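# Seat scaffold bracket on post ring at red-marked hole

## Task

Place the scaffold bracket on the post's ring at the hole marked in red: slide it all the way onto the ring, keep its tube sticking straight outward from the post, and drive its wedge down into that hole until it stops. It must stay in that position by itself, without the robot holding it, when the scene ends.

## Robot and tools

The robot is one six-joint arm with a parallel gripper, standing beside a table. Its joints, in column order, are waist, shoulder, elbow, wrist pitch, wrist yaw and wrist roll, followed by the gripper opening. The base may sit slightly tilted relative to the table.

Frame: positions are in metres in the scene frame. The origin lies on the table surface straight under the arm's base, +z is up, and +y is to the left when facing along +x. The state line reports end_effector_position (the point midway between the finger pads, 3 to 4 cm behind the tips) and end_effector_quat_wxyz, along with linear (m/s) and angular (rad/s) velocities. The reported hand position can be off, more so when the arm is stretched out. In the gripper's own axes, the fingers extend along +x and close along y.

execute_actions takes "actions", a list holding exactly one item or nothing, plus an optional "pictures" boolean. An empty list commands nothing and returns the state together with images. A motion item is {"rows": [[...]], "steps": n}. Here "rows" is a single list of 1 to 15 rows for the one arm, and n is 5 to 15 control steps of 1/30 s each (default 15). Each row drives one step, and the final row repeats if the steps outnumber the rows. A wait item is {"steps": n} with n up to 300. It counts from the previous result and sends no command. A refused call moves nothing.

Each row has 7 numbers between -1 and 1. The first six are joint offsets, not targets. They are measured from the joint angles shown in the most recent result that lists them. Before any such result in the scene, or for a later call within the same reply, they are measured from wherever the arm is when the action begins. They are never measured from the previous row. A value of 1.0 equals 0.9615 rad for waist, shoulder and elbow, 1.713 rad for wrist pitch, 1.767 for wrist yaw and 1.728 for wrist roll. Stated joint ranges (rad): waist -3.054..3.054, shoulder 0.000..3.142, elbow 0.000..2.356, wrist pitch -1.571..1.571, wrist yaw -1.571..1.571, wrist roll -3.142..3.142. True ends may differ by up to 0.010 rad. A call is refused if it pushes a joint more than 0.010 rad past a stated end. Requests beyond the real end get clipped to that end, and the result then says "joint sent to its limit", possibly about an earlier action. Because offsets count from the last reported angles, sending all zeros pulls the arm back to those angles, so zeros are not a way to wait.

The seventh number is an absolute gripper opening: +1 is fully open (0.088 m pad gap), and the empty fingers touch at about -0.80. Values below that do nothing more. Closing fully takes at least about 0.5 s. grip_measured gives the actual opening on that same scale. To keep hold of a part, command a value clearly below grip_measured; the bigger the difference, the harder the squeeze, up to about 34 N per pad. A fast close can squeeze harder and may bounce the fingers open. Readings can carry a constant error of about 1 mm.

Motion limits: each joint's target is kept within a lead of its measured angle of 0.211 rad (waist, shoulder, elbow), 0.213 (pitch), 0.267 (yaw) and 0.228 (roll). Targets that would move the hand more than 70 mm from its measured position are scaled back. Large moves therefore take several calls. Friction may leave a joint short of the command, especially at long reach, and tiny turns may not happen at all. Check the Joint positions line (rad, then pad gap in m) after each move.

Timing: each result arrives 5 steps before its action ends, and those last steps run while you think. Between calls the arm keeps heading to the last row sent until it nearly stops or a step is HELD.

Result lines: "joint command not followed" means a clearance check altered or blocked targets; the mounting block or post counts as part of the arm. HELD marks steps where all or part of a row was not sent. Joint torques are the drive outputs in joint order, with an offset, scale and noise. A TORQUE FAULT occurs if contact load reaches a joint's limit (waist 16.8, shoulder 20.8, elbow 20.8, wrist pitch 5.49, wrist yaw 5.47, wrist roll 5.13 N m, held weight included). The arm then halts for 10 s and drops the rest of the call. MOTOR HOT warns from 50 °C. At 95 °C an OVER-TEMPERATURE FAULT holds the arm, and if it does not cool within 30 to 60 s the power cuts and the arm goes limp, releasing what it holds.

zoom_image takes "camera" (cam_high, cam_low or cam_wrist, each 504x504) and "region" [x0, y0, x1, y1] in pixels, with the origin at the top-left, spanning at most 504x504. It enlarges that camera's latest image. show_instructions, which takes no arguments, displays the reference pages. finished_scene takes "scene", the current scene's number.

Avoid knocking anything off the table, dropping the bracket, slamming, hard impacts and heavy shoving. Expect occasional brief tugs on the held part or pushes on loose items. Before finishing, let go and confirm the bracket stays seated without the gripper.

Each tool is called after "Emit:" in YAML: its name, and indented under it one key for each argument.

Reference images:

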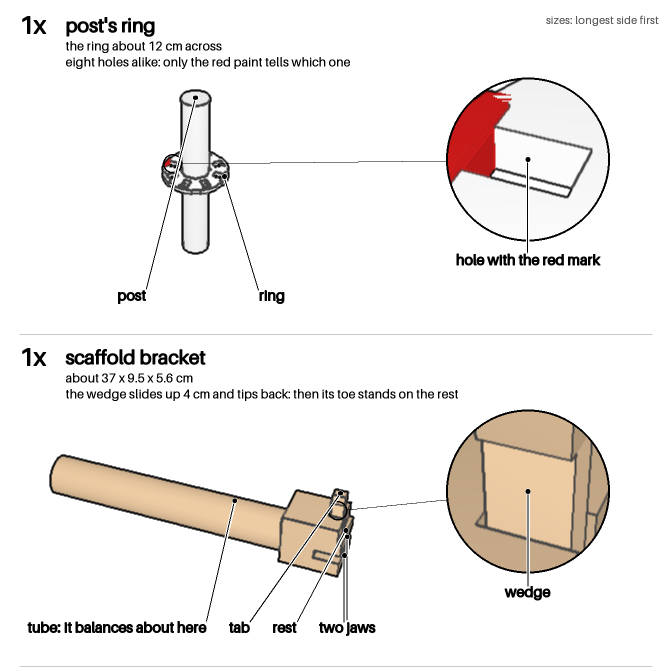

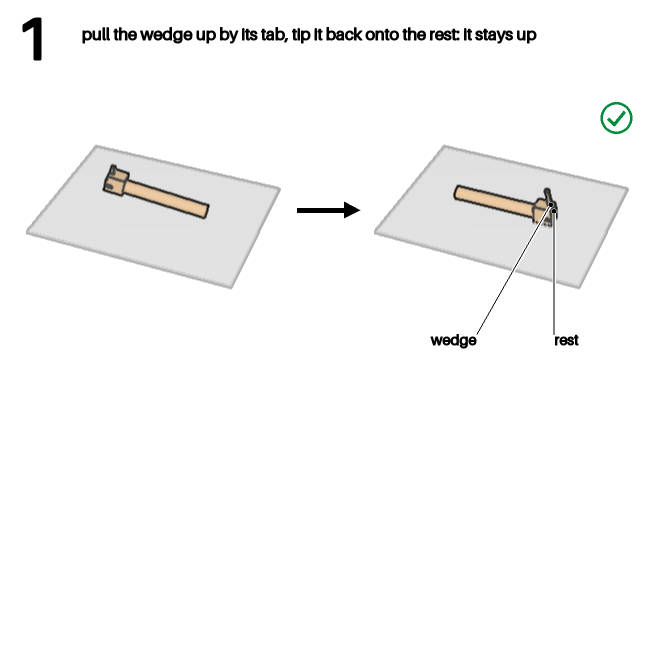

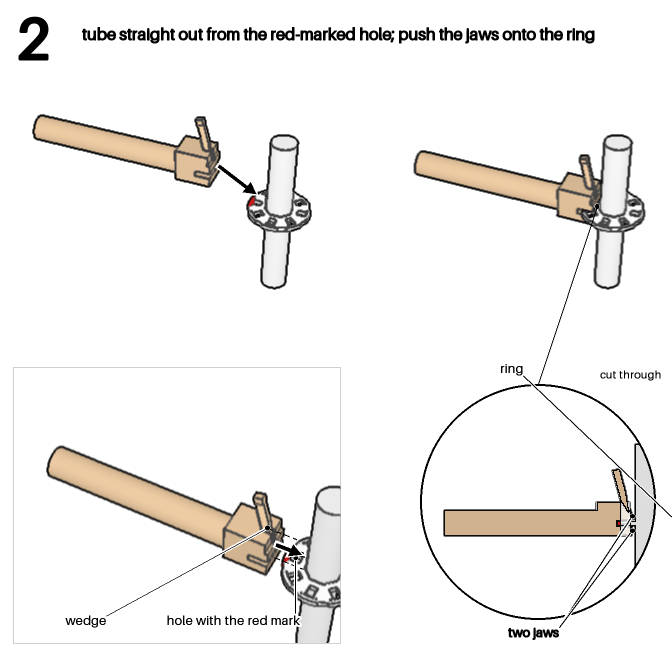

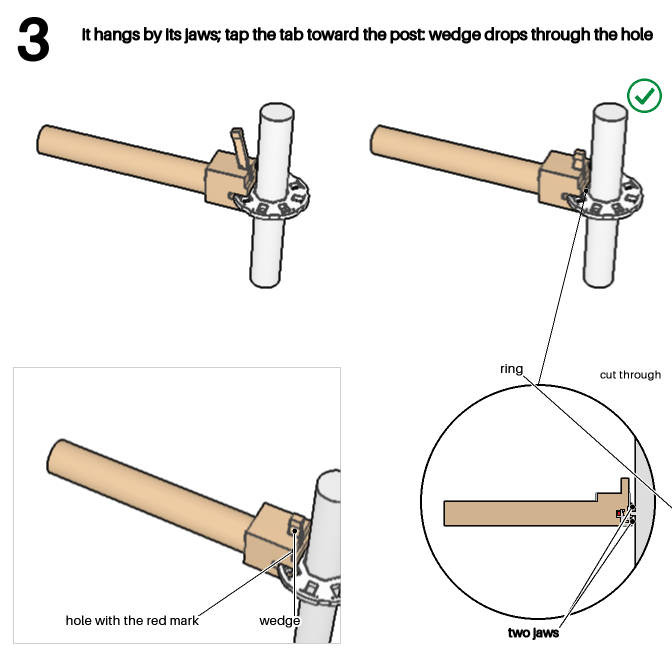

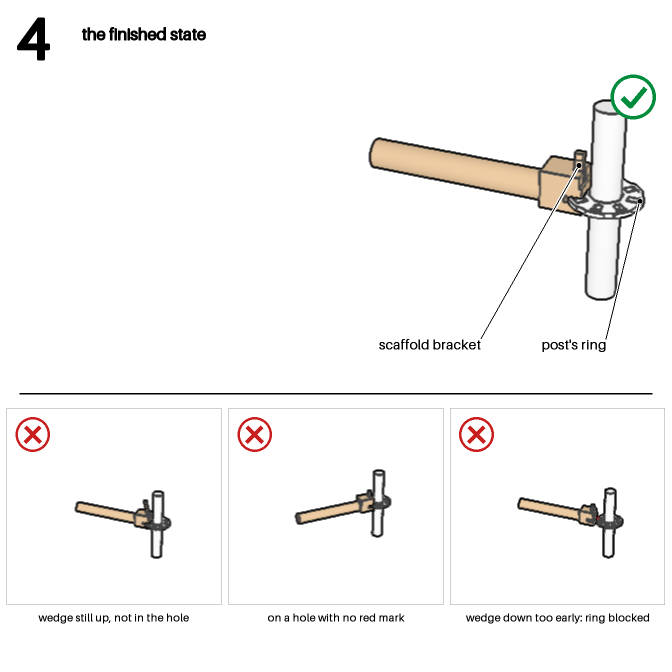

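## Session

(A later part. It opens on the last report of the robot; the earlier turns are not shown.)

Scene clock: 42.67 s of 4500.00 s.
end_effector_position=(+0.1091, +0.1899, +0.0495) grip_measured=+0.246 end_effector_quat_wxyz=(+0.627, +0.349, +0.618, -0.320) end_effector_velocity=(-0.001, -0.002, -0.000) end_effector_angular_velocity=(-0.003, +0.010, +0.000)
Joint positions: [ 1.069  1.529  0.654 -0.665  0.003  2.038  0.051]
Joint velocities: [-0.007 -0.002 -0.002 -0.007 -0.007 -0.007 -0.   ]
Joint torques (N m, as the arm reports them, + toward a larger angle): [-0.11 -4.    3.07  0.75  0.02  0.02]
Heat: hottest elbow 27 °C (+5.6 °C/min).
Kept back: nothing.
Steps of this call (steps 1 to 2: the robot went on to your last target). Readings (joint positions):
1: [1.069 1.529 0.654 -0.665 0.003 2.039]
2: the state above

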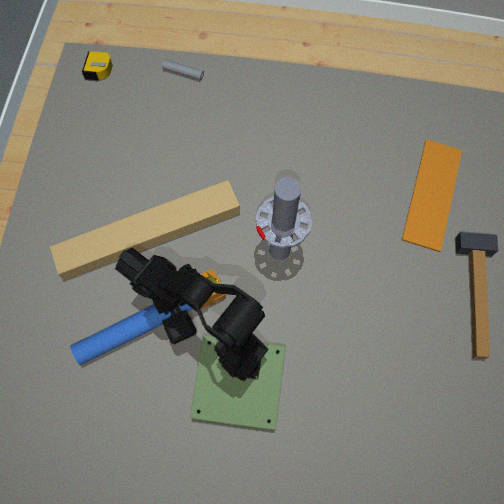

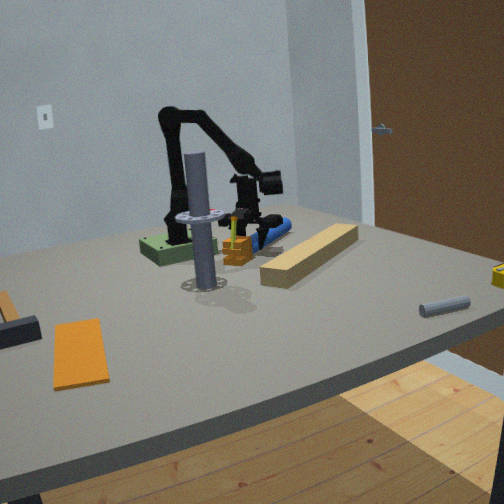

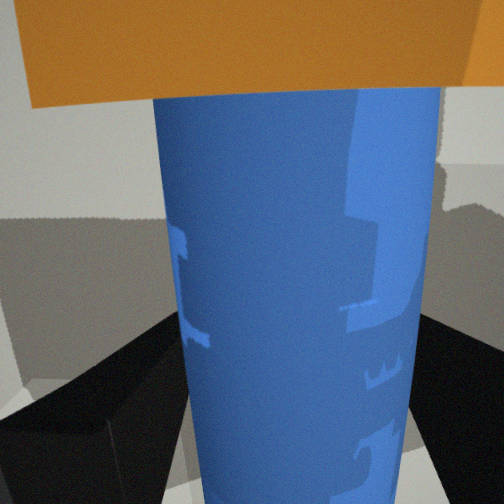

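Emit:
execute_actions:
  actions:
    - {"rows": [[0,-0.01,0.03,-0.03,0,0,-0.5],[0,-0.03,0.07,-0.06,0,0,-0.5],[0,-0.05,0.11,-0.1,0,0,-0.5],[0,-0.07,0.15,-0.13,0,0,-0.5],[0,-0.09,0.19,-0.17,0,0,-0.5],[0,-0.11,0.23,-0.2,0,0,-0.5],[0,-0.13,0.27,-0.24,0,0,-0.5],[0,-0.15,0.31,-0.27,0,0,-0.5],[0,-0.17,0.35,-0.31,0,0,-0.5],[0,-0.19,0.39,-0.34,0,0,-0.5],[0,-0.21,0.41,-0.37,0,0,-0.5],[0,-0.224,0.429,-0.384,0,0,-0.5]], "steps": 15}

Emit:
execute_actions:
  actions:
    - {"steps": 10}

Scene clock: 44.53 s of 4500.00 s.
end_effector_position=(+0.1080, +0.1899, +0.1309) grip_measured=+0.245 end_effector_quat_wxyz=(+0.626, +0.333, +0.619, -0.336) end_effector_velocity=(-0.012, -0.008, +0.420) end_effector_angular_velocity=(+0.145, -0.057, -0.009)
Joint positions: [ 1.069  1.414  0.913 -1.085  0.002  2.038  0.051]
Joint velocities: [-0.002 -0.618  1.214 -1.678 -0.022  0.007  0.   ]
Joint torques (N m, as the arm reports them, + toward a larger angle): [-0.09 -6.52  5.28 -0.14  0.06 -0.01]
Heat: hottest elbow 27 °C (+5.4 °C/min).
Steps of this call (steps 1 to 15: the robot went on to your last target; steps 16 to 46: nothing new was sent; steps 47 to 56: the first 10 steps of this action). Readings (joint positions):
47: [1.069 1.529 0.656 -0.667 0.003 2.038]
48: [1.069 1.529 0.666 -0.689 0.002 2.038]
50: [1.069 1.518 0.701 -0.778 0.002 2.038]
54: [1.069 1.454 0.831 -0.976 0.002 2.038]
56: the state above

Scene clock: 44.87 s of 4500.00 s.
end_effector_position=(+0.0996, +0.1761, +0.1821) grip_measured=+0.245 end_effector_quat_wxyz=(+0.626, +0.332, +0.619, -0.337) end_effector_velocity=(-0.013, -0.021, -0.000) end_effector_angular_velocity=(-0.092, +0.061, +0.019)
Joint positions: [ 1.069  1.323  1.048 -1.313  0.002  2.038  0.051]
Joint velocities: [-0.002 -0.002 -0.002 -0.11  -0.007 -0.022 -0.   ]
Joint torques (N m, as the arm reports them, + toward a larger angle): [-0.14 -5.39  6.18  0.32  0.06 -0.01]
Heat: hottest elbow 27 °C (+5.3 °C/min).
Kept back: nothing.
Steps of this call (steps 1 to 5: the last 5 steps of your previous action; steps 6 to 10: the robot went on to your last target). Readings (joint positions):
1: [1.069 1.393 0.951 -1.139 0.002 2.038]
2: [1.069 1.372 0.984 -1.189 0.002 2.038]
4: [1.069 1.339 1.026 -1.257 0.002 2.038]
8: [1.069 1.324 1.048 -1.302 0.002 2.038]
10: the state above

Emit:
execute_actions:
  actions:
    - {"rows": [[-0.03,0,0,0,0,-0.018,-0.5],[-0.06,0,0,0,0,-0.037,-0.5],[-0.09,0,0,0,0,-0.055,-0.5],[-0.12,0,0,0,0,-0.074,-0.5],[-0.15,0,0.01,0,0,-0.092,-0.5],[-0.18,0,0.01,0,0,-0.11,-0.5],[-0.21,-0.01,0.019,0,0,-0.13,-0.5],[-0.24,-0.01,0.019,-0.006,0,-0.148,-0.5],[-0.26,-0.01,0.019,-0.006,0,-0.16,-0.5],[-0.276,-0.01,0.019,-0.006,0,-0.17,-0.5]], "steps": 15}

Emit:
execute_actions:
  actions:
    - {"steps": 10}
  pictures: true

Scene clock: 45.47 s of 4500.00 s.
end_effector_position=(+0.1333, +0.1517, +0.1828) grip_measured=+0.245 end_effector_quat_wxyz=(+0.628, +0.326, +0.624, -0.331) end_effector_velocity=(+0.099, -0.099, +0.001) end_effector_angular_velocity=(-0.015, +0.040, +0.019)
Joint positions: [ 0.864  1.323  1.05  -1.315  0.001  1.812  0.051]
Joint velocities: [-0.691 -0.002 -0.002 -0.037 -0.007 -0.711 -0.   ]
Joint torques (N m, as the arm reports them, + toward a larger angle): [-0.04 -5.36  6.    0.13  0.   -0.1 ]
Heat: hottest elbow 27 °C (+5.3 °C/min).
Steps of this call (steps 1 to 8: the robot went on to your last target; steps 9 to 18: the first 10 steps of this action). Readings (joint positions):
9: [1.066 1.323 1.050 -1.319 0.002 2.033]
10: [1.057 1.323 1.050 -1.319 0.001 2.019]
12: [1.021 1.323 1.050 -1.318 0.001 1.976]
16: [0.915 1.323 1.050 -1.315 0.002 1.865]
18: the state above

Scene clock: 45.80 s of 4500.00 s.
end_effector_position=(+0.1411, +0.1430, +0.1828) grip_measured=+0.245 end_effector_quat_wxyz=(+0.629, +0.322, +0.626, -0.330) end_effector_velocity=(+0.001, +0.001, +0.002) end_effector_angular_velocity=(+0.028, +0.004, +0.005)
Joint positions: [ 0.808  1.323  1.05  -1.32   0.003  1.749  0.051]
Joint velocities: [-0.017 -0.007  0.002  0.007 -0.022 -0.022 -0.   ]
Joint torques (N m, as the arm reports them, + toward a larger angle): [-0.45 -5.41  6.11  0.2  -0.02 -0.09]
Heat: hottest elbow 27 °C (+5.2 °C/min).
Kept back: nothing.
Steps of this call (steps 1 to 5: the last 5 steps of your previous action; steps 6 to 10: the robot went on to your last target). Readings (joint positions):
1: [0.844 1.323 1.050 -1.316 0.002 1.793]
2: [0.830 1.323 1.050 -1.318 0.003 1.780]
4: [0.816 1.323 1.050 -1.319 0.003 1.764]
8: [0.809 1.323 1.050 -1.319 0.003 1.751]
10: the state above

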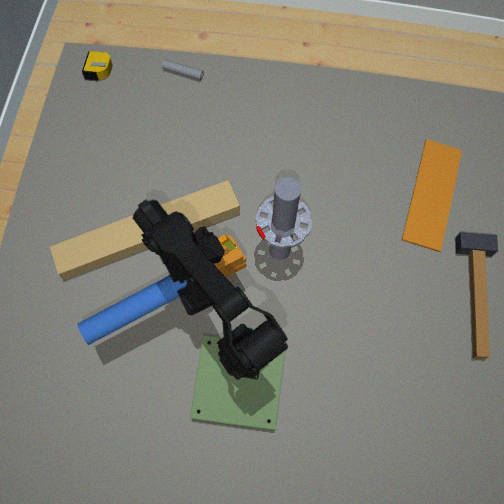

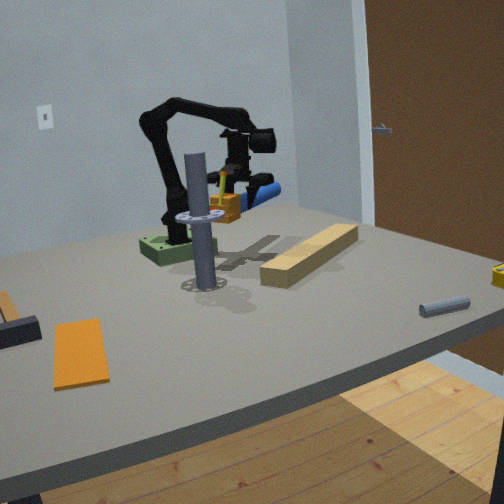

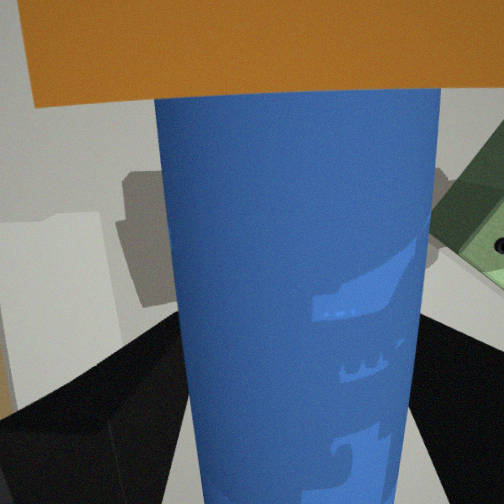

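Emit:
zoom_image:
  camera: "cam_low"
  region: [150, 130, 290, 250]

Emit:
zoom_image:
  camera: "cam_high"
  region: [60, 170, 340, 360]

Region (150, 130, 290, 250) of cam_low's 504x504 image, scaled by 3.600, with more detail than that image has; it fills the top 432 rows of this view, and the rest is white.

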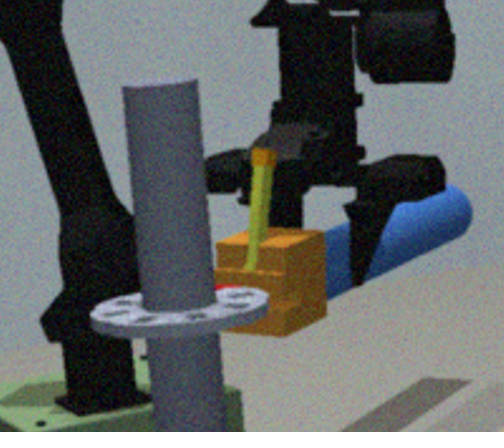

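Region (60, 170, 340, 360) of cam_high's 504x504 image, scaled by 1.800, with more detail than that image has; it fills the top 342 rows of this view, and the rest is white.

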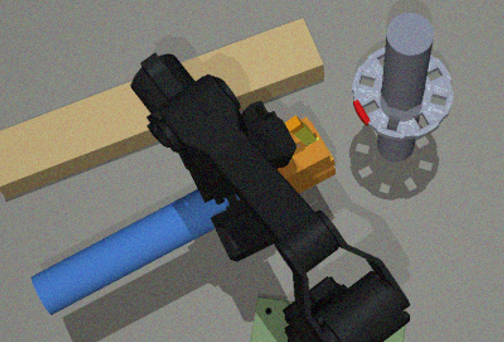

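Emit:
execute_actions:
  actions:
    - {"rows": [[0,0,0,0,0,0,-0.8],[0,0,0,0,0,0,-0.8],[0,0,0,0,0,0,-0.8],[-0.01,0.01,0.008,0,0.02,-0.006,-0.8],[-0.02,0.02,0.016,0.003,0.04,-0.012,-0.8],[-0.03,0.03,0.024,0.004,0.06,-0.018,-0.8],[-0.04,0.038,0.03,0.005,0.075,-0.023,-0.8],[-0.049,0.044,0.034,0.006,0.085,-0.027,-0.8]], "steps": 15}

Emit:
execute_actions:
  actions:
    - {"steps": 10}
  pictures: true

Emit:
zoom_image:
  camera: "cam_low"
  region: [150, 130, 290, 250]

Emit:
zoom_image:
  camera: "cam_high"
  region: [60, 170, 340, 360]

Scene clock: 47.43 s of 4500.00 s.
end_effector_position=(+0.1621, +0.1282, +0.1801) grip_measured=+0.244 end_effector_quat_wxyz=(+0.665, +0.301, +0.587, -0.349) end_effector_velocity=(+0.072, -0.037, -0.003) end_effector_angular_velocity=(-0.221, -0.175, -0.062)
Joint positions: [ 0.772  1.358  1.06  -1.312  0.122  1.714  0.051]
Joint velocities: [-0.164  0.129  0.066  0.051  0.286 -0.095 -0.   ]
Joint torques (N m, as the arm reports them, + toward a larger angle): [ 0.18 -4.94  6.09  0.4   0.15 -0.09]
Heat: hottest elbow 27 °C (+5.1 °C/min).
Steps of this call (steps 1 to 30: the robot went on to your last target; steps 31 to 39: nothing new was sent; steps 40 to 49: the first 10 steps of this action). Readings (joint positions):
40: [0.806 1.323 1.050 -1.320 0.003 1.746]
41: [0.806 1.323 1.050 -1.320 0.003 1.746]
43: [0.806 1.324 1.050 -1.320 0.005 1.746]
47: [0.787 1.345 1.055 -1.318 0.089 1.723]
49: the state above

Scene clock: 47.77 s of 4500.00 s.
end_effector_position=(+0.1668, +0.1254, +0.1809) grip_measured=+0.244 end_effector_quat_wxyz=(+0.673, +0.297, +0.579, -0.351) end_effector_velocity=(+0.001, +0.000, -0.001) end_effector_angular_velocity=(+0.005, +0.006, +0.014)
Joint positions: [ 0.764  1.364  1.066 -1.311  0.146  1.705  0.051]
Joint velocities: [-0.007  0.002 -0.002  0.007 -0.007 -0.022 -0.   ]
Joint torques (N m, as the arm reports them, + toward a larger angle): [-0.32 -4.44  6.1   0.54  0.36 -0.08]
Heat: hottest elbow 27 °C (+5.0 °C/min).
Kept back: nothing.
Steps of this call (steps 1 to 5: the last 5 steps of your previous action; steps 6 to 10: the robot went on to your last target). Readings (joint positions):
1: [0.768 1.361 1.061 -1.311 0.130 1.711]
2: [0.766 1.363 1.063 -1.311 0.134 1.709]
4: [0.765 1.363 1.064 -1.311 0.140 1.707]
8: [0.764 1.364 1.066 -1.311 0.145 1.705]
10: the state above

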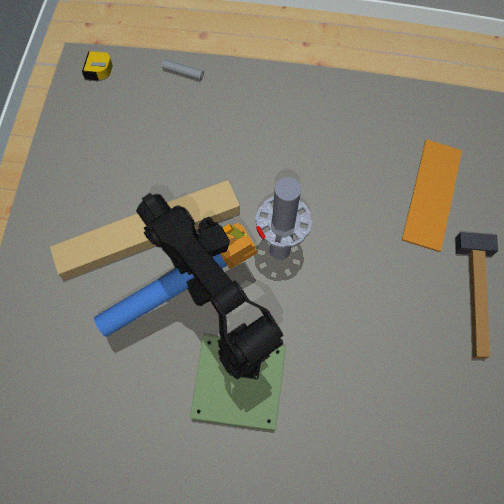

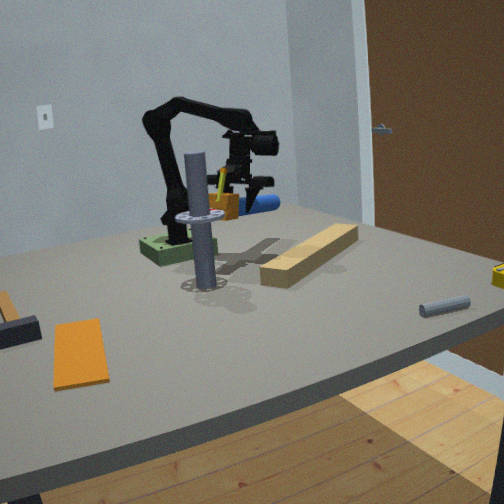

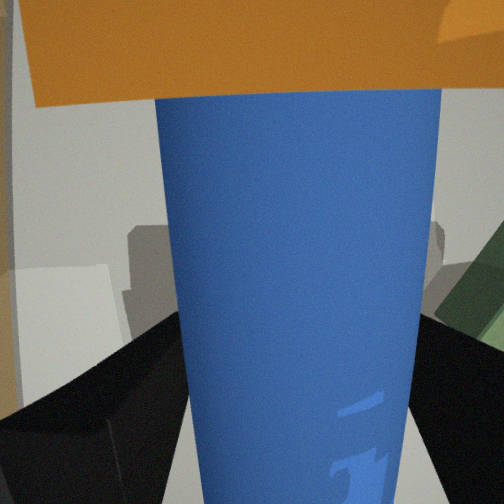

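Region (150, 130, 290, 250) of cam_low's 504x504 image, scaled by 3.600, with more detail than that image has; it fills the top 432 rows of this view, and the rest is white.

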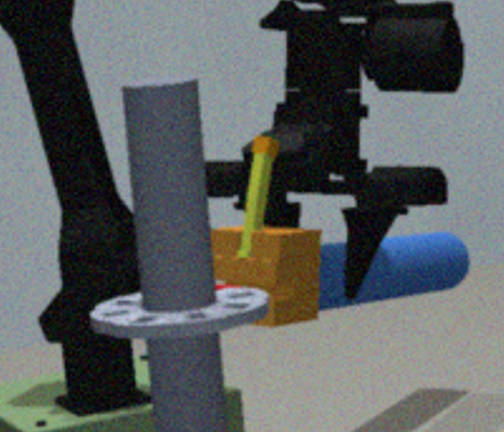

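Region (60, 170, 340, 360) of cam_high's 504x504 image, scaled by 1.800, with more detail than that image has; it fills the top 342 rows of this view, and the rest is white.

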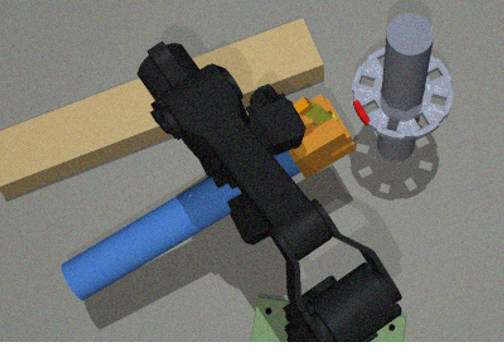

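Emit:
execute_actions:
  actions:
    - {"rows": [[-0.015,0,0.01,-0.004,0,-0.004,-0.8],[-0.03,0.004,0.02,-0.008,0,-0.008,-0.8],[-0.05,0.008,0.03,-0.012,0,-0.012,-0.8],[-0.07,0.012,0.04,-0.0144,0,-0.017,-0.8],[-0.09,0.016,0.0456,-0.0144,0,-0.022,-0.8],[-0.11,0.018,0.0456,-0.0144,0,-0.027,-0.8],[-0.128,0.02,0.0456,-0.0144,0,-0.031,-0.8]], "steps": 15}

Emit:
execute_actions:
  actions:
    - {"steps": 10}
  pictures: true

Emit:
zoom_image:
  camera: "cam_low"
  region: [150, 130, 290, 250]

Emit:
zoom_image:
  camera: "cam_high"
  region: [60, 170, 340, 360]

Scene clock: 49.20 s of 4500.00 s.
end_effector_position=(+0.1812, +0.1084, +0.1844) grip_measured=+0.243 end_effector_quat_wxyz=(+0.658, +0.311, +0.573, -0.376) end_effector_velocity=(+0.004, +0.002, +0.003) end_effector_angular_velocity=(+0.103, +0.078, -0.000)
Joint positions: [ 0.656  1.38   1.092 -1.329  0.143  1.659  0.051]
Joint velocities: [-0.09   0.012  0.032 -0.007 -0.125 -0.095 -0.001]
Joint torques (N m, as the arm reports them, + toward a larger angle): [-0.49 -4.47  5.86  0.08  0.38 -0.04]
Heat: hottest elbow 27 °C (+4.9 °C/min).
Steps of this call (steps 1 to 30: the robot went on to your last target; steps 31 to 33: nothing new was sent; steps 34 to 43: the first 10 steps of this action). Readings (joint positions):
34: [0.763 1.365 1.066 -1.311 0.147 1.703]
35: [0.759 1.365 1.066 -1.311 0.147 1.701]
37: [0.739 1.369 1.072 -1.321 0.147 1.692]
41: [0.674 1.378 1.088 -1.327 0.147 1.667]
43: the state above

Scene clock: 49.53 s of 4500.00 s.
end_effector_position=(+0.1811, +0.1082, +0.1849) grip_measured=+0.243 end_effector_quat_wxyz=(+0.657, +0.311, +0.575, -0.375) end_effector_velocity=(-0.002, -0.001, -0.000) end_effector_angular_velocity=(+0.001, +0.011, +0.005)
Joint positions: [ 0.652  1.381  1.095 -1.332  0.139  1.654  0.051]
Joint velocities: [-0.002 -0.002 -0.002 -0.007 -0.007 -0.007  0.   ]
Joint torques (N m, as the arm reports them, + toward a larger angle): [-1.17 -4.32  5.92  0.17  0.4  -0.1 ]
Heat: hottest elbow 27 °C (+4.8 °C/min).
Kept back: nothing.
Steps of this call (steps 1 to 5: the last 5 steps of your previous action; steps 6 to 10: the robot went on to your last target). Readings (joint positions):
1: [0.654 1.381 1.093 -1.330 0.142 1.658]
2: [0.654 1.381 1.093 -1.331 0.141 1.657]
4: [0.653 1.381 1.094 -1.332 0.140 1.655]
8: [0.652 1.381 1.095 -1.332 0.139 1.654]
10: the state above

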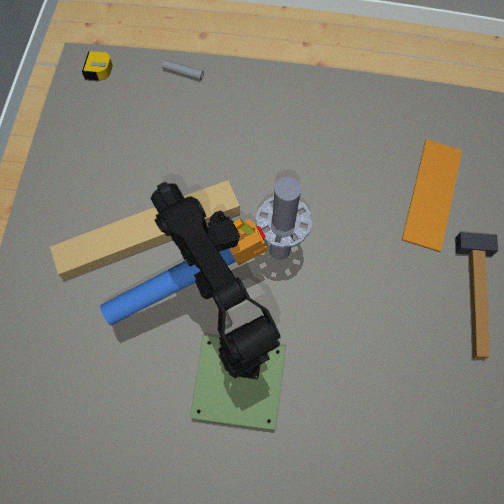

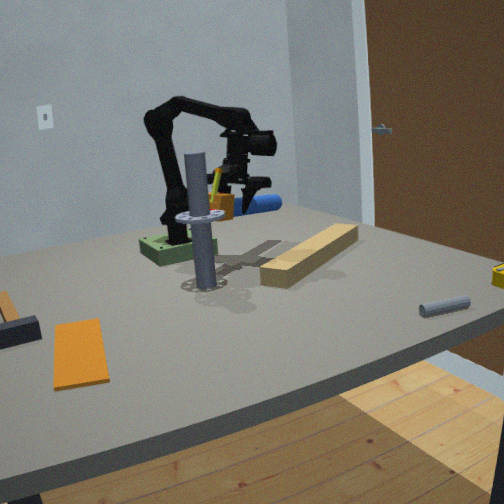

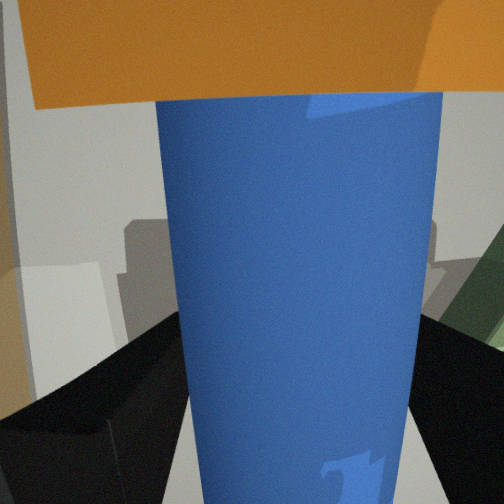

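Region (150, 130, 290, 250) of cam_low's 504x504 image, scaled by 3.600, with more detail than that image has; it fills the top 432 rows of this view, and the rest is white.

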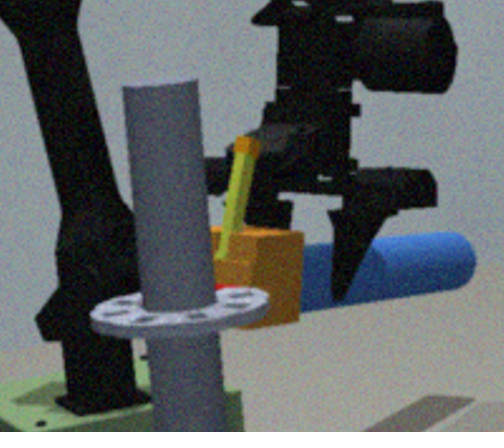

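Region (60, 170, 340, 360) of cam_high's 504x504 image, scaled by 1.800, with more detail than that image has; it fills the top 342 rows of this view, and the rest is white.

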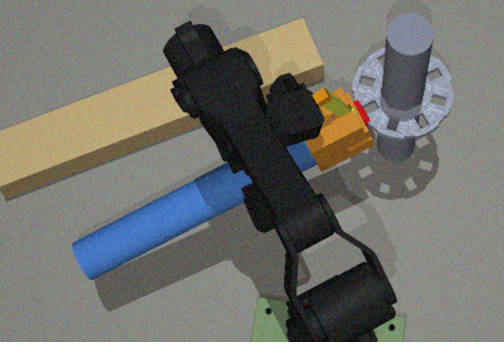

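Emit:
execute_actions:
  actions:
    - {"rows": [[-0.01,0,0,0,0,-0.005,-0.8],[-0.02,0,0,0,0,-0.011,-0.8],[-0.03,0,0,0,0,-0.016,-0.8],[-0.04,0,0,0,0,-0.022,-0.8],[-0.049,0,0,0,0,-0.027,-0.8]], "steps": 15}

Emit:
execute_actions:
  actions:
    - {"steps": 8}
  pictures: true

Emit:
zoom_image:
  camera: "cam_low"
  region: [150, 130, 290, 250]

Emit:
zoom_image:
  camera: "cam_high"
  region: [200, 170, 340, 290]

Scene clock: 50.23 s of 4500.00 s.
end_effector_position=(+0.1812, +0.1073, +0.1843) grip_measured=+0.240 end_effector_quat_wxyz=(+0.650, +0.310, +0.588, -0.369) end_effector_velocity=(-0.004, -0.001, -0.002) end_effector_angular_velocity=(+0.022, +0.035, +0.013)
Joint positions: [ 0.629  1.382  1.095 -1.333  0.112  1.618  0.051]
Joint velocities: [-0.022 -0.002 -0.007 -0.007 -0.037 -0.037 -0.   ]
Joint torques (N m, as the arm reports them, + toward a larger angle): [-2.28 -4.72  4.66  0.44  1.27 -0.23]
Heat: hottest elbow 27 °C (+4.8 °C/min).
Steps of this call (steps 1 to 11: the robot went on to your last target; steps 12 to 21: the first 10 steps of this action). Readings (joint positions):
12: [0.651 1.382 1.095 -1.332 0.139 1.653]
13: [0.650 1.382 1.095 -1.333 0.137 1.650]
15: [0.643 1.382 1.095 -1.333 0.129 1.639]
19: [0.631 1.382 1.095 -1.333 0.114 1.620]
21: the state above

Scene clock: 50.50 s of 4500.00 s.
end_effector_position=(+0.1812, +0.1071, +0.1841) grip_measured=+0.240 end_effector_quat_wxyz=(+0.649, +0.310, +0.589, -0.368) end_effector_velocity=(+0.000, -0.001, -0.002) end_effector_angular_velocity=(+0.007, +0.003, -0.000)
Joint positions: [ 0.627  1.382  1.094 -1.333  0.11   1.614  0.051]
Joint velocities: [-0.007 -0.002 -0.007  0.007 -0.007 -0.007  0.   ]
Joint torques (N m, as the arm reports them, + toward a larger angle): [-2.24 -4.74  4.6   0.45  1.36 -0.22]
Heat: hottest elbow 27 °C (+4.8 °C/min).
Kept back: nothing.
Steps of this call (steps 1 to 5: the last 5 steps of your previous action; steps 6 to 8: the robot went on to your last target). Readings (joint positions):
1: [0.628 1.382 1.095 -1.333 0.111 1.617]
2: [0.628 1.382 1.095 -1.333 0.111 1.616]
4: [0.628 1.382 1.095 -1.333 0.110 1.615]
8: the state above

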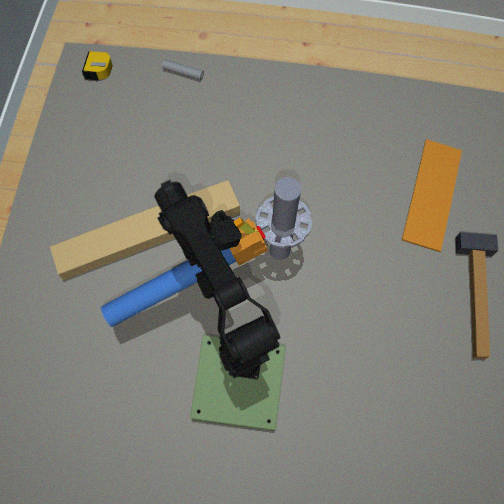

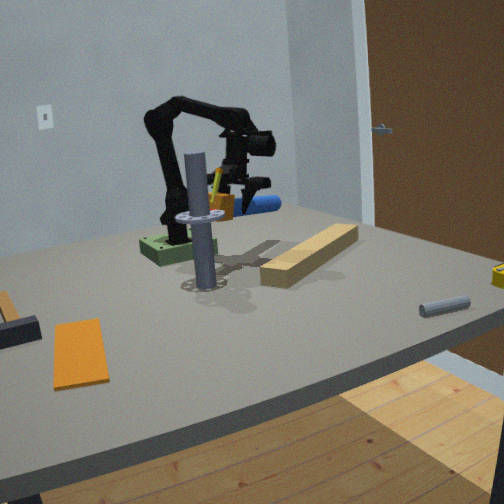

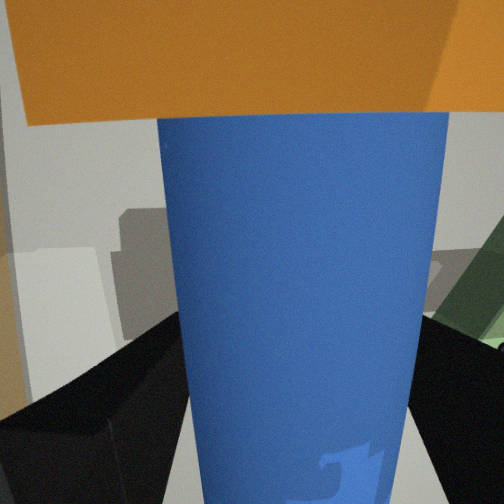

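Region (150, 130, 290, 250) of cam_low's 504x504 image, scaled by 3.600, with more detail than that image has; it fills the top 432 rows of this view, and the rest is white.

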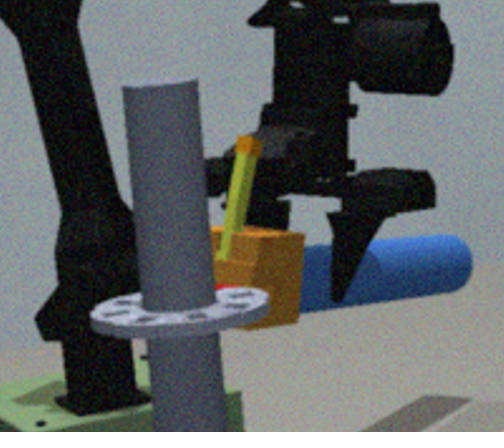

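Region (200, 170, 340, 290) of cam_high's 504x504 image, scaled by 3.600, with more detail than that image has; it fills the top 432 rows of this view, and the rest is white.

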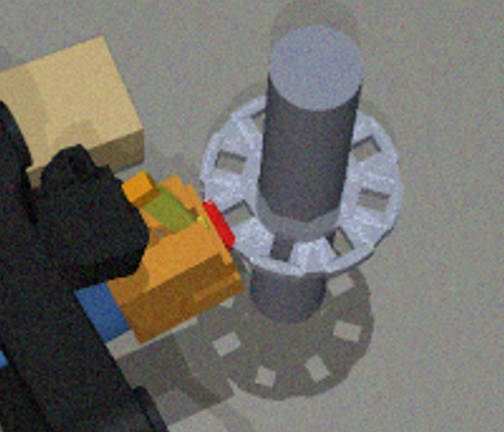

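Emit:
execute_actions:
  actions:
    - {"rows": [[0.01,0,0,0,0.017,0.003,-0.8],[0.01,0,0,0,0.017,0.003,-0.8],[0.01,0,0,0,0.017,0.003,-0.8],[0.005,0.002,-0.007,0.005,0.017,0.003,-0.8],[0,0.0046,-0.014,0.0103,0.017,0.003,-0.8],[-0.005,0.0046,-0.014,0.0103,0.017,0.003,-0.8],[-0.012,0.0046,-0.014,0.0103,0.017,0.003,-0.8]], "steps": 15}

Emit:
execute_actions:
  actions:
    - {"steps": 8}

Scene clock: 51.43 s of 4500.00 s.
end_effector_position=(+0.1814, +0.1069, +0.1811) grip_measured=+0.239 end_effector_quat_wxyz=(+0.653, +0.307, +0.586, -0.370) end_effector_velocity=(-0.002, -0.002, -0.004) end_effector_angular_velocity=(+0.001, +0.013, +0.014)
Joint positions: [ 0.634  1.384  1.083 -1.321  0.121  1.619  0.051]
Joint velocities: [-0.007 -0.002 -0.017  0.007 -0.007 -0.022 -0.   ]
Joint torques (N m, as the arm reports them, + toward a larger angle): [-1.8  -4.51  4.39  0.71  0.9   0.  ]
Heat: hottest elbow 27 °C (+4.7 °C/min).
Steps of this call (steps 1 to 15: the robot went on to your last target; steps 16 to 18: nothing new was sent; steps 19 to 28: the first 10 steps of this action). Readings (joint positions):
19: [0.627 1.382 1.094 -1.333 0.110 1.612]
20: [0.630 1.382 1.093 -1.333 0.113 1.613]
22: [0.633 1.383 1.090 -1.333 0.119 1.614]
26: [0.634 1.384 1.085 -1.324 0.121 1.619]
28: the state above

Scene clock: 51.70 s of 4500.00 s.
end_effector_position=(+0.1815, +0.1069, +0.1808) grip_measured=+0.239 end_effector_quat_wxyz=(+0.653, +0.307, +0.586, -0.370) end_effector_velocity=(-0.000, -0.004, +0.000) end_effector_angular_velocity=(-0.010, +0.003, +0.000)
Joint positions: [ 0.633  1.384  1.082 -1.32   0.121  1.619  0.051]
Joint velocities: [-0.007 -0.002 -0.002 -0.007  0.007 -0.007  0.   ]
Joint torques (N m, as the arm reports them, + toward a larger angle): [-1.81 -4.43  4.48  0.68  0.89  0.  ]
Heat: hottest elbow 27 °C (+4.6 °C/min).
Kept back: nothing.
Steps of this call (steps 1 to 5: the last 5 steps of your previous action; steps 6 to 8: the robot went on to your last target). Readings (joint positions):
1: [0.634 1.384 1.083 -1.321 0.121 1.619]
2: [0.634 1.384 1.082 -1.321 0.121 1.619]
4: [0.634 1.384 1.082 -1.320 0.121 1.619]
8: the state above

Emit:
execute_actions:
  actions:
    - {"rows": [[0.005,0.002,-0.006,0.004,0,0,-0.8],[0.005,0.004,-0.012,0.008,0,0,-0.8],[0.005,0.0058,-0.0175,0.013,0,0,-0.8],[0,0.0058,-0.0175,0.013,0,0,-0.8],[-0.008,0.0058,-0.0175,0.013,0,0,-0.8]], "steps": 15}

Emit:
execute_actions:
  actions:
    - {"steps": 8}
  pictures: true

Emit:
zoom_image:
  camera: "cam_low"
  region: [170, 170, 270, 250]

Scene clock: 52.53 s of 4500.00 s.
end_effector_position=(+0.1819, +0.1071, +0.1757) grip_measured=+0.238 end_effector_quat_wxyz=(+0.651, +0.308, +0.587, -0.371) end_effector_velocity=(+0.000, -0.001, -0.002) end_effector_angular_velocity=(+0.008, +0.001, -0.015)
Joint positions: [ 0.631  1.389  1.066 -1.301  0.117  1.619  0.051]
Joint velocities: [-0.007 -0.002 -0.007  0.007 -0.007  0.007 -0.   ]
Joint torques (N m, as the arm reports them, + toward a larger angle): [-0.55 -4.67  4.54  0.56  0.28  0.02]
Heat: hottest elbow 27 °C (+4.6 °C/min).
Steps of this call (steps 1 to 15: the robot went on to your last target; steps 16 to 25: the first 10 steps of this action). Readings (joint positions):
16: [0.633 1.384 1.080 -1.318 0.121 1.619]
17: [0.634 1.384 1.079 -1.316 0.122 1.620]
19: [0.634 1.385 1.073 -1.307 0.122 1.620]
23: [0.632 1.389 1.066 -1.302 0.119 1.619]
25: the state above

Scene clock: 52.80 s of 4500.00 s.
end_effector_position=(+0.1821, +0.1072, +0.1755) grip_measured=+0.238 end_effector_quat_wxyz=(+0.651, +0.308, +0.587, -0.370) end_effector_velocity=(-0.003, +0.000, -0.000) end_effector_angular_velocity=(+0.001, +0.011, +0.009)
Joint positions: [ 0.631  1.389  1.065 -1.3    0.117  1.619  0.051]
Joint velocities: [ 0.002 -0.002 -0.002 -0.007 -0.007 -0.007 -0.   ]
Joint torques (N m, as the arm reports them, + toward a larger angle): [-0.6  -4.72  4.54  0.58  0.23  0.  ]
Heat: hottest elbow 27 °C (+4.5 °C/min).
Kept back: nothing.
Steps of this call (steps 1 to 5: the last 5 steps of your previous action; steps 6 to 8: the robot went on to your last target). Readings (joint positions):
1: [0.631 1.389 1.066 -1.300 0.117 1.619]
2: [0.631 1.389 1.066 -1.300 0.117 1.619]
4: [0.631 1.389 1.065 -1.300 0.117 1.619]
8: the state above

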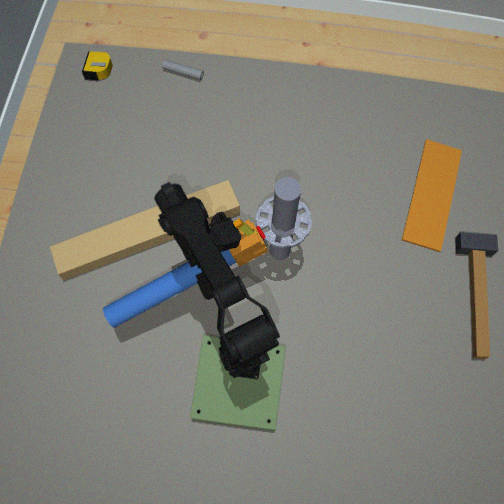

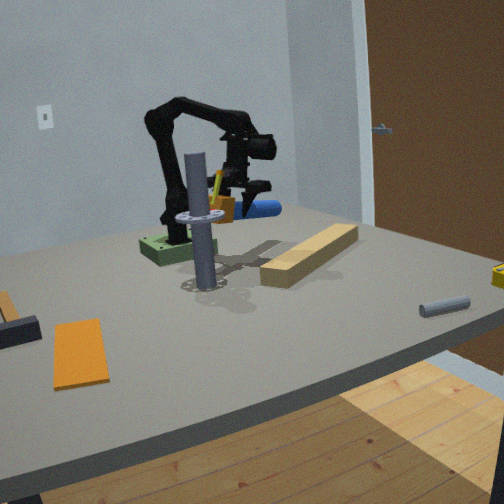

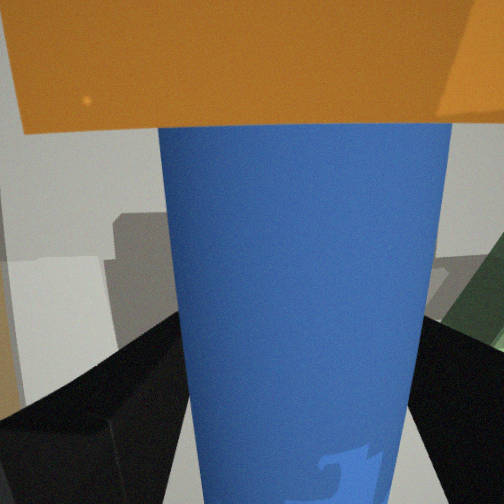

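Region (170, 170, 270, 250) of cam_low's 504x504 image, scaled by 5.040, with more detail than that image has; it fills the top 403 rows of this view, and the rest is white.

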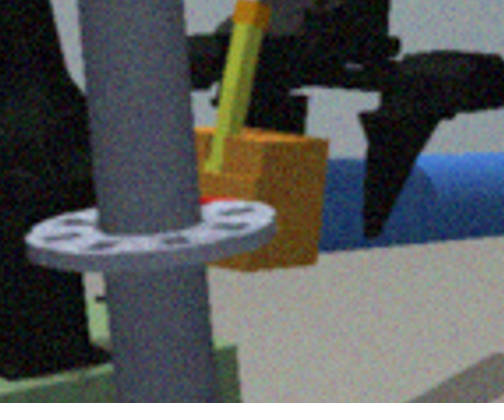

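Emit:
execute_actions:
  actions:
    - {"rows": [[-0.01,0,0,0,0,-0.005,-0.8],[-0.02,0,0,0,0,-0.011,-0.8],[-0.03,0,0,0,0,-0.016,-0.8]], "steps": 12}

Emit:
execute_actions:
  actions:
    - {"steps": 8}

Scene clock: 53.47 s of 4500.00 s.
end_effector_position=(+0.1821, +0.1069, +0.1753) grip_measured=+0.237 end_effector_quat_wxyz=(+0.647, +0.308, +0.593, -0.366) end_effector_velocity=(-0.003, -0.001, -0.001) end_effector_angular_velocity=(+0.025, +0.031, +0.013)
Joint positions: [ 0.62   1.389  1.065 -1.299  0.103  1.6    0.051]
Joint velocities: [-0.022 -0.002 -0.002 -0.007 -0.037 -0.037 -0.   ]
Joint torques (N m, as the arm reports them, + toward a larger angle): [-1.57 -4.73  4.56  0.38  0.72 -0.15]
Heat: hottest elbow 27 °C (+4.5 °C/min).
Steps of this call (steps 1 to 13: the robot went on to your last target; steps 14 to 20: the first 7 steps of this action). Readings (joint positions):
14: [0.630 1.389 1.065 -1.299 0.117 1.619]
15: [0.629 1.389 1.065 -1.299 0.115 1.616]
17: [0.622 1.389 1.065 -1.299 0.107 1.605]
20: the state above

Scene clock: 53.73 s of 4500.00 s.
end_effector_position=(+0.1820, +0.1068, +0.1752) grip_measured=+0.237 end_effector_quat_wxyz=(+0.647, +0.307, +0.594, -0.366) end_effector_velocity=(+0.001, +0.000, -0.000) end_effector_angular_velocity=(+0.010, +0.001, +0.014)
Joint positions: [ 0.618  1.389  1.065 -1.3    0.101  1.597  0.051]
Joint velocities: [-0.007 -0.002 -0.002  0.007 -0.007 -0.022  0.   ]
Joint torques (N m, as the arm reports them, + toward a larger angle): [-1.65 -4.75  4.58  0.39  0.76 -0.18]
Heat: hottest elbow 27 °C (+4.5 °C/min).
Kept back: nothing.
Steps of this call (steps 1 to 5: the last 5 steps of your previous action; steps 6 to 8: the robot went on to your last target). Readings (joint positions):
1: [0.619 1.389 1.065 -1.299 0.103 1.600]
2: [0.619 1.389 1.065 -1.300 0.102 1.599]
4: [0.618 1.389 1.065 -1.300 0.102 1.598]
8: the state above

Emit:
execute_actions:
  actions: []

Scene clock: 54.43 s of 4500.00 s.
end_effector_position=(+0.1820, +0.1066, +0.1751) grip_measured=+0.237 end_effector_quat_wxyz=(+0.647, +0.307, +0.595, -0.365) end_effector_velocity=(+0.000, +0.001, -0.000) end_effector_angular_velocity=(+0.010, -0.001, +0.005)
Joint positions: [ 0.617  1.389  1.064 -1.3    0.101  1.594  0.051]
Joint velocities: [-0.002 -0.002 -0.002  0.007 -0.007 -0.007 -0.   ]
Joint torques (N m, as the arm reports them, + toward a larger angle): [-1.59 -4.71  4.59  0.37  0.8  -0.08]
Heat: hottest elbow 27 °C (+4.4 °C/min).
Kept back: nothing.
Steps of this call (steps 1 to 15: the robot went on to your last target; steps 16 to 21: nothing new was sent). Readings (joint positions):
1: [0.618 1.389 1.065 -1.300 0.101 1.597]
2: [0.617 1.389 1.065 -1.300 0.101 1.597]
4: [0.617 1.389 1.065 -1.300 0.101 1.596]
8: [0.617 1.389 1.065 -1.300 0.101 1.596]
21: the state above
The arm was judged still, so your last target was given up. Only a new action makes it travel on or press farther. Fingers that are still opening or closing keep moving.

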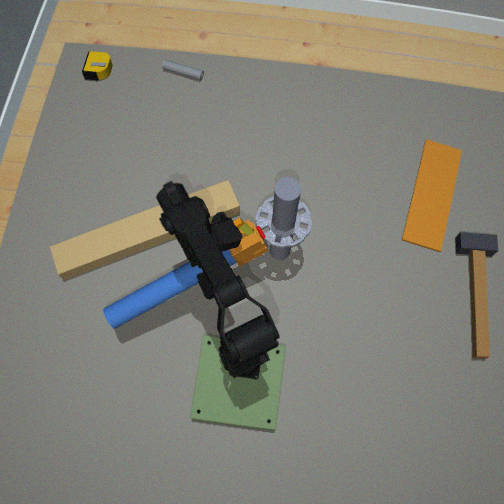

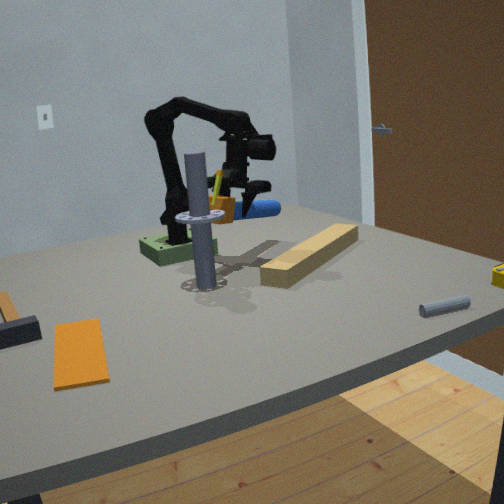

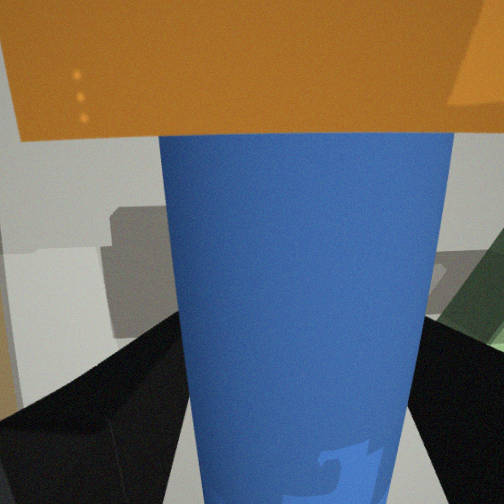

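Emit:
zoom_image:
  camera: "cam_low"
  region: [150, 150, 290, 250]

Emit:
zoom_image:
  camera: "cam_high"
  region: [200, 170, 340, 290]

Region (150, 150, 290, 250) of cam_low's 504x504 image, scaled by 3.600, with more detail than that image has; it fills the top 360 rows of this view, and the rest is white.

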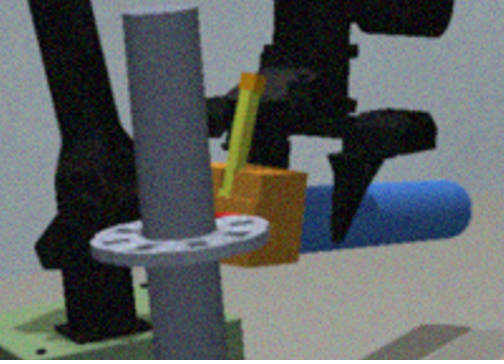

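Region (200, 170, 340, 290) of cam_high's 504x504 image, scaled by 3.600, with more detail than that image has; it fills the top 432 rows of this view, and the rest is white.

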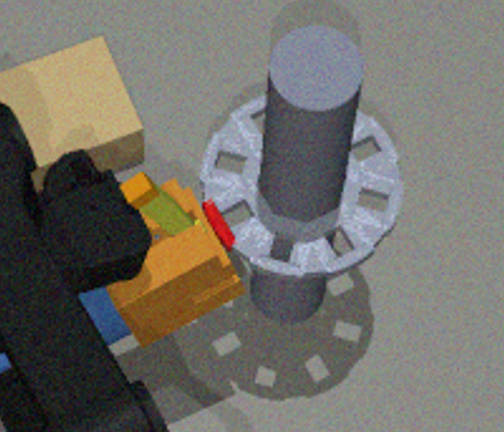

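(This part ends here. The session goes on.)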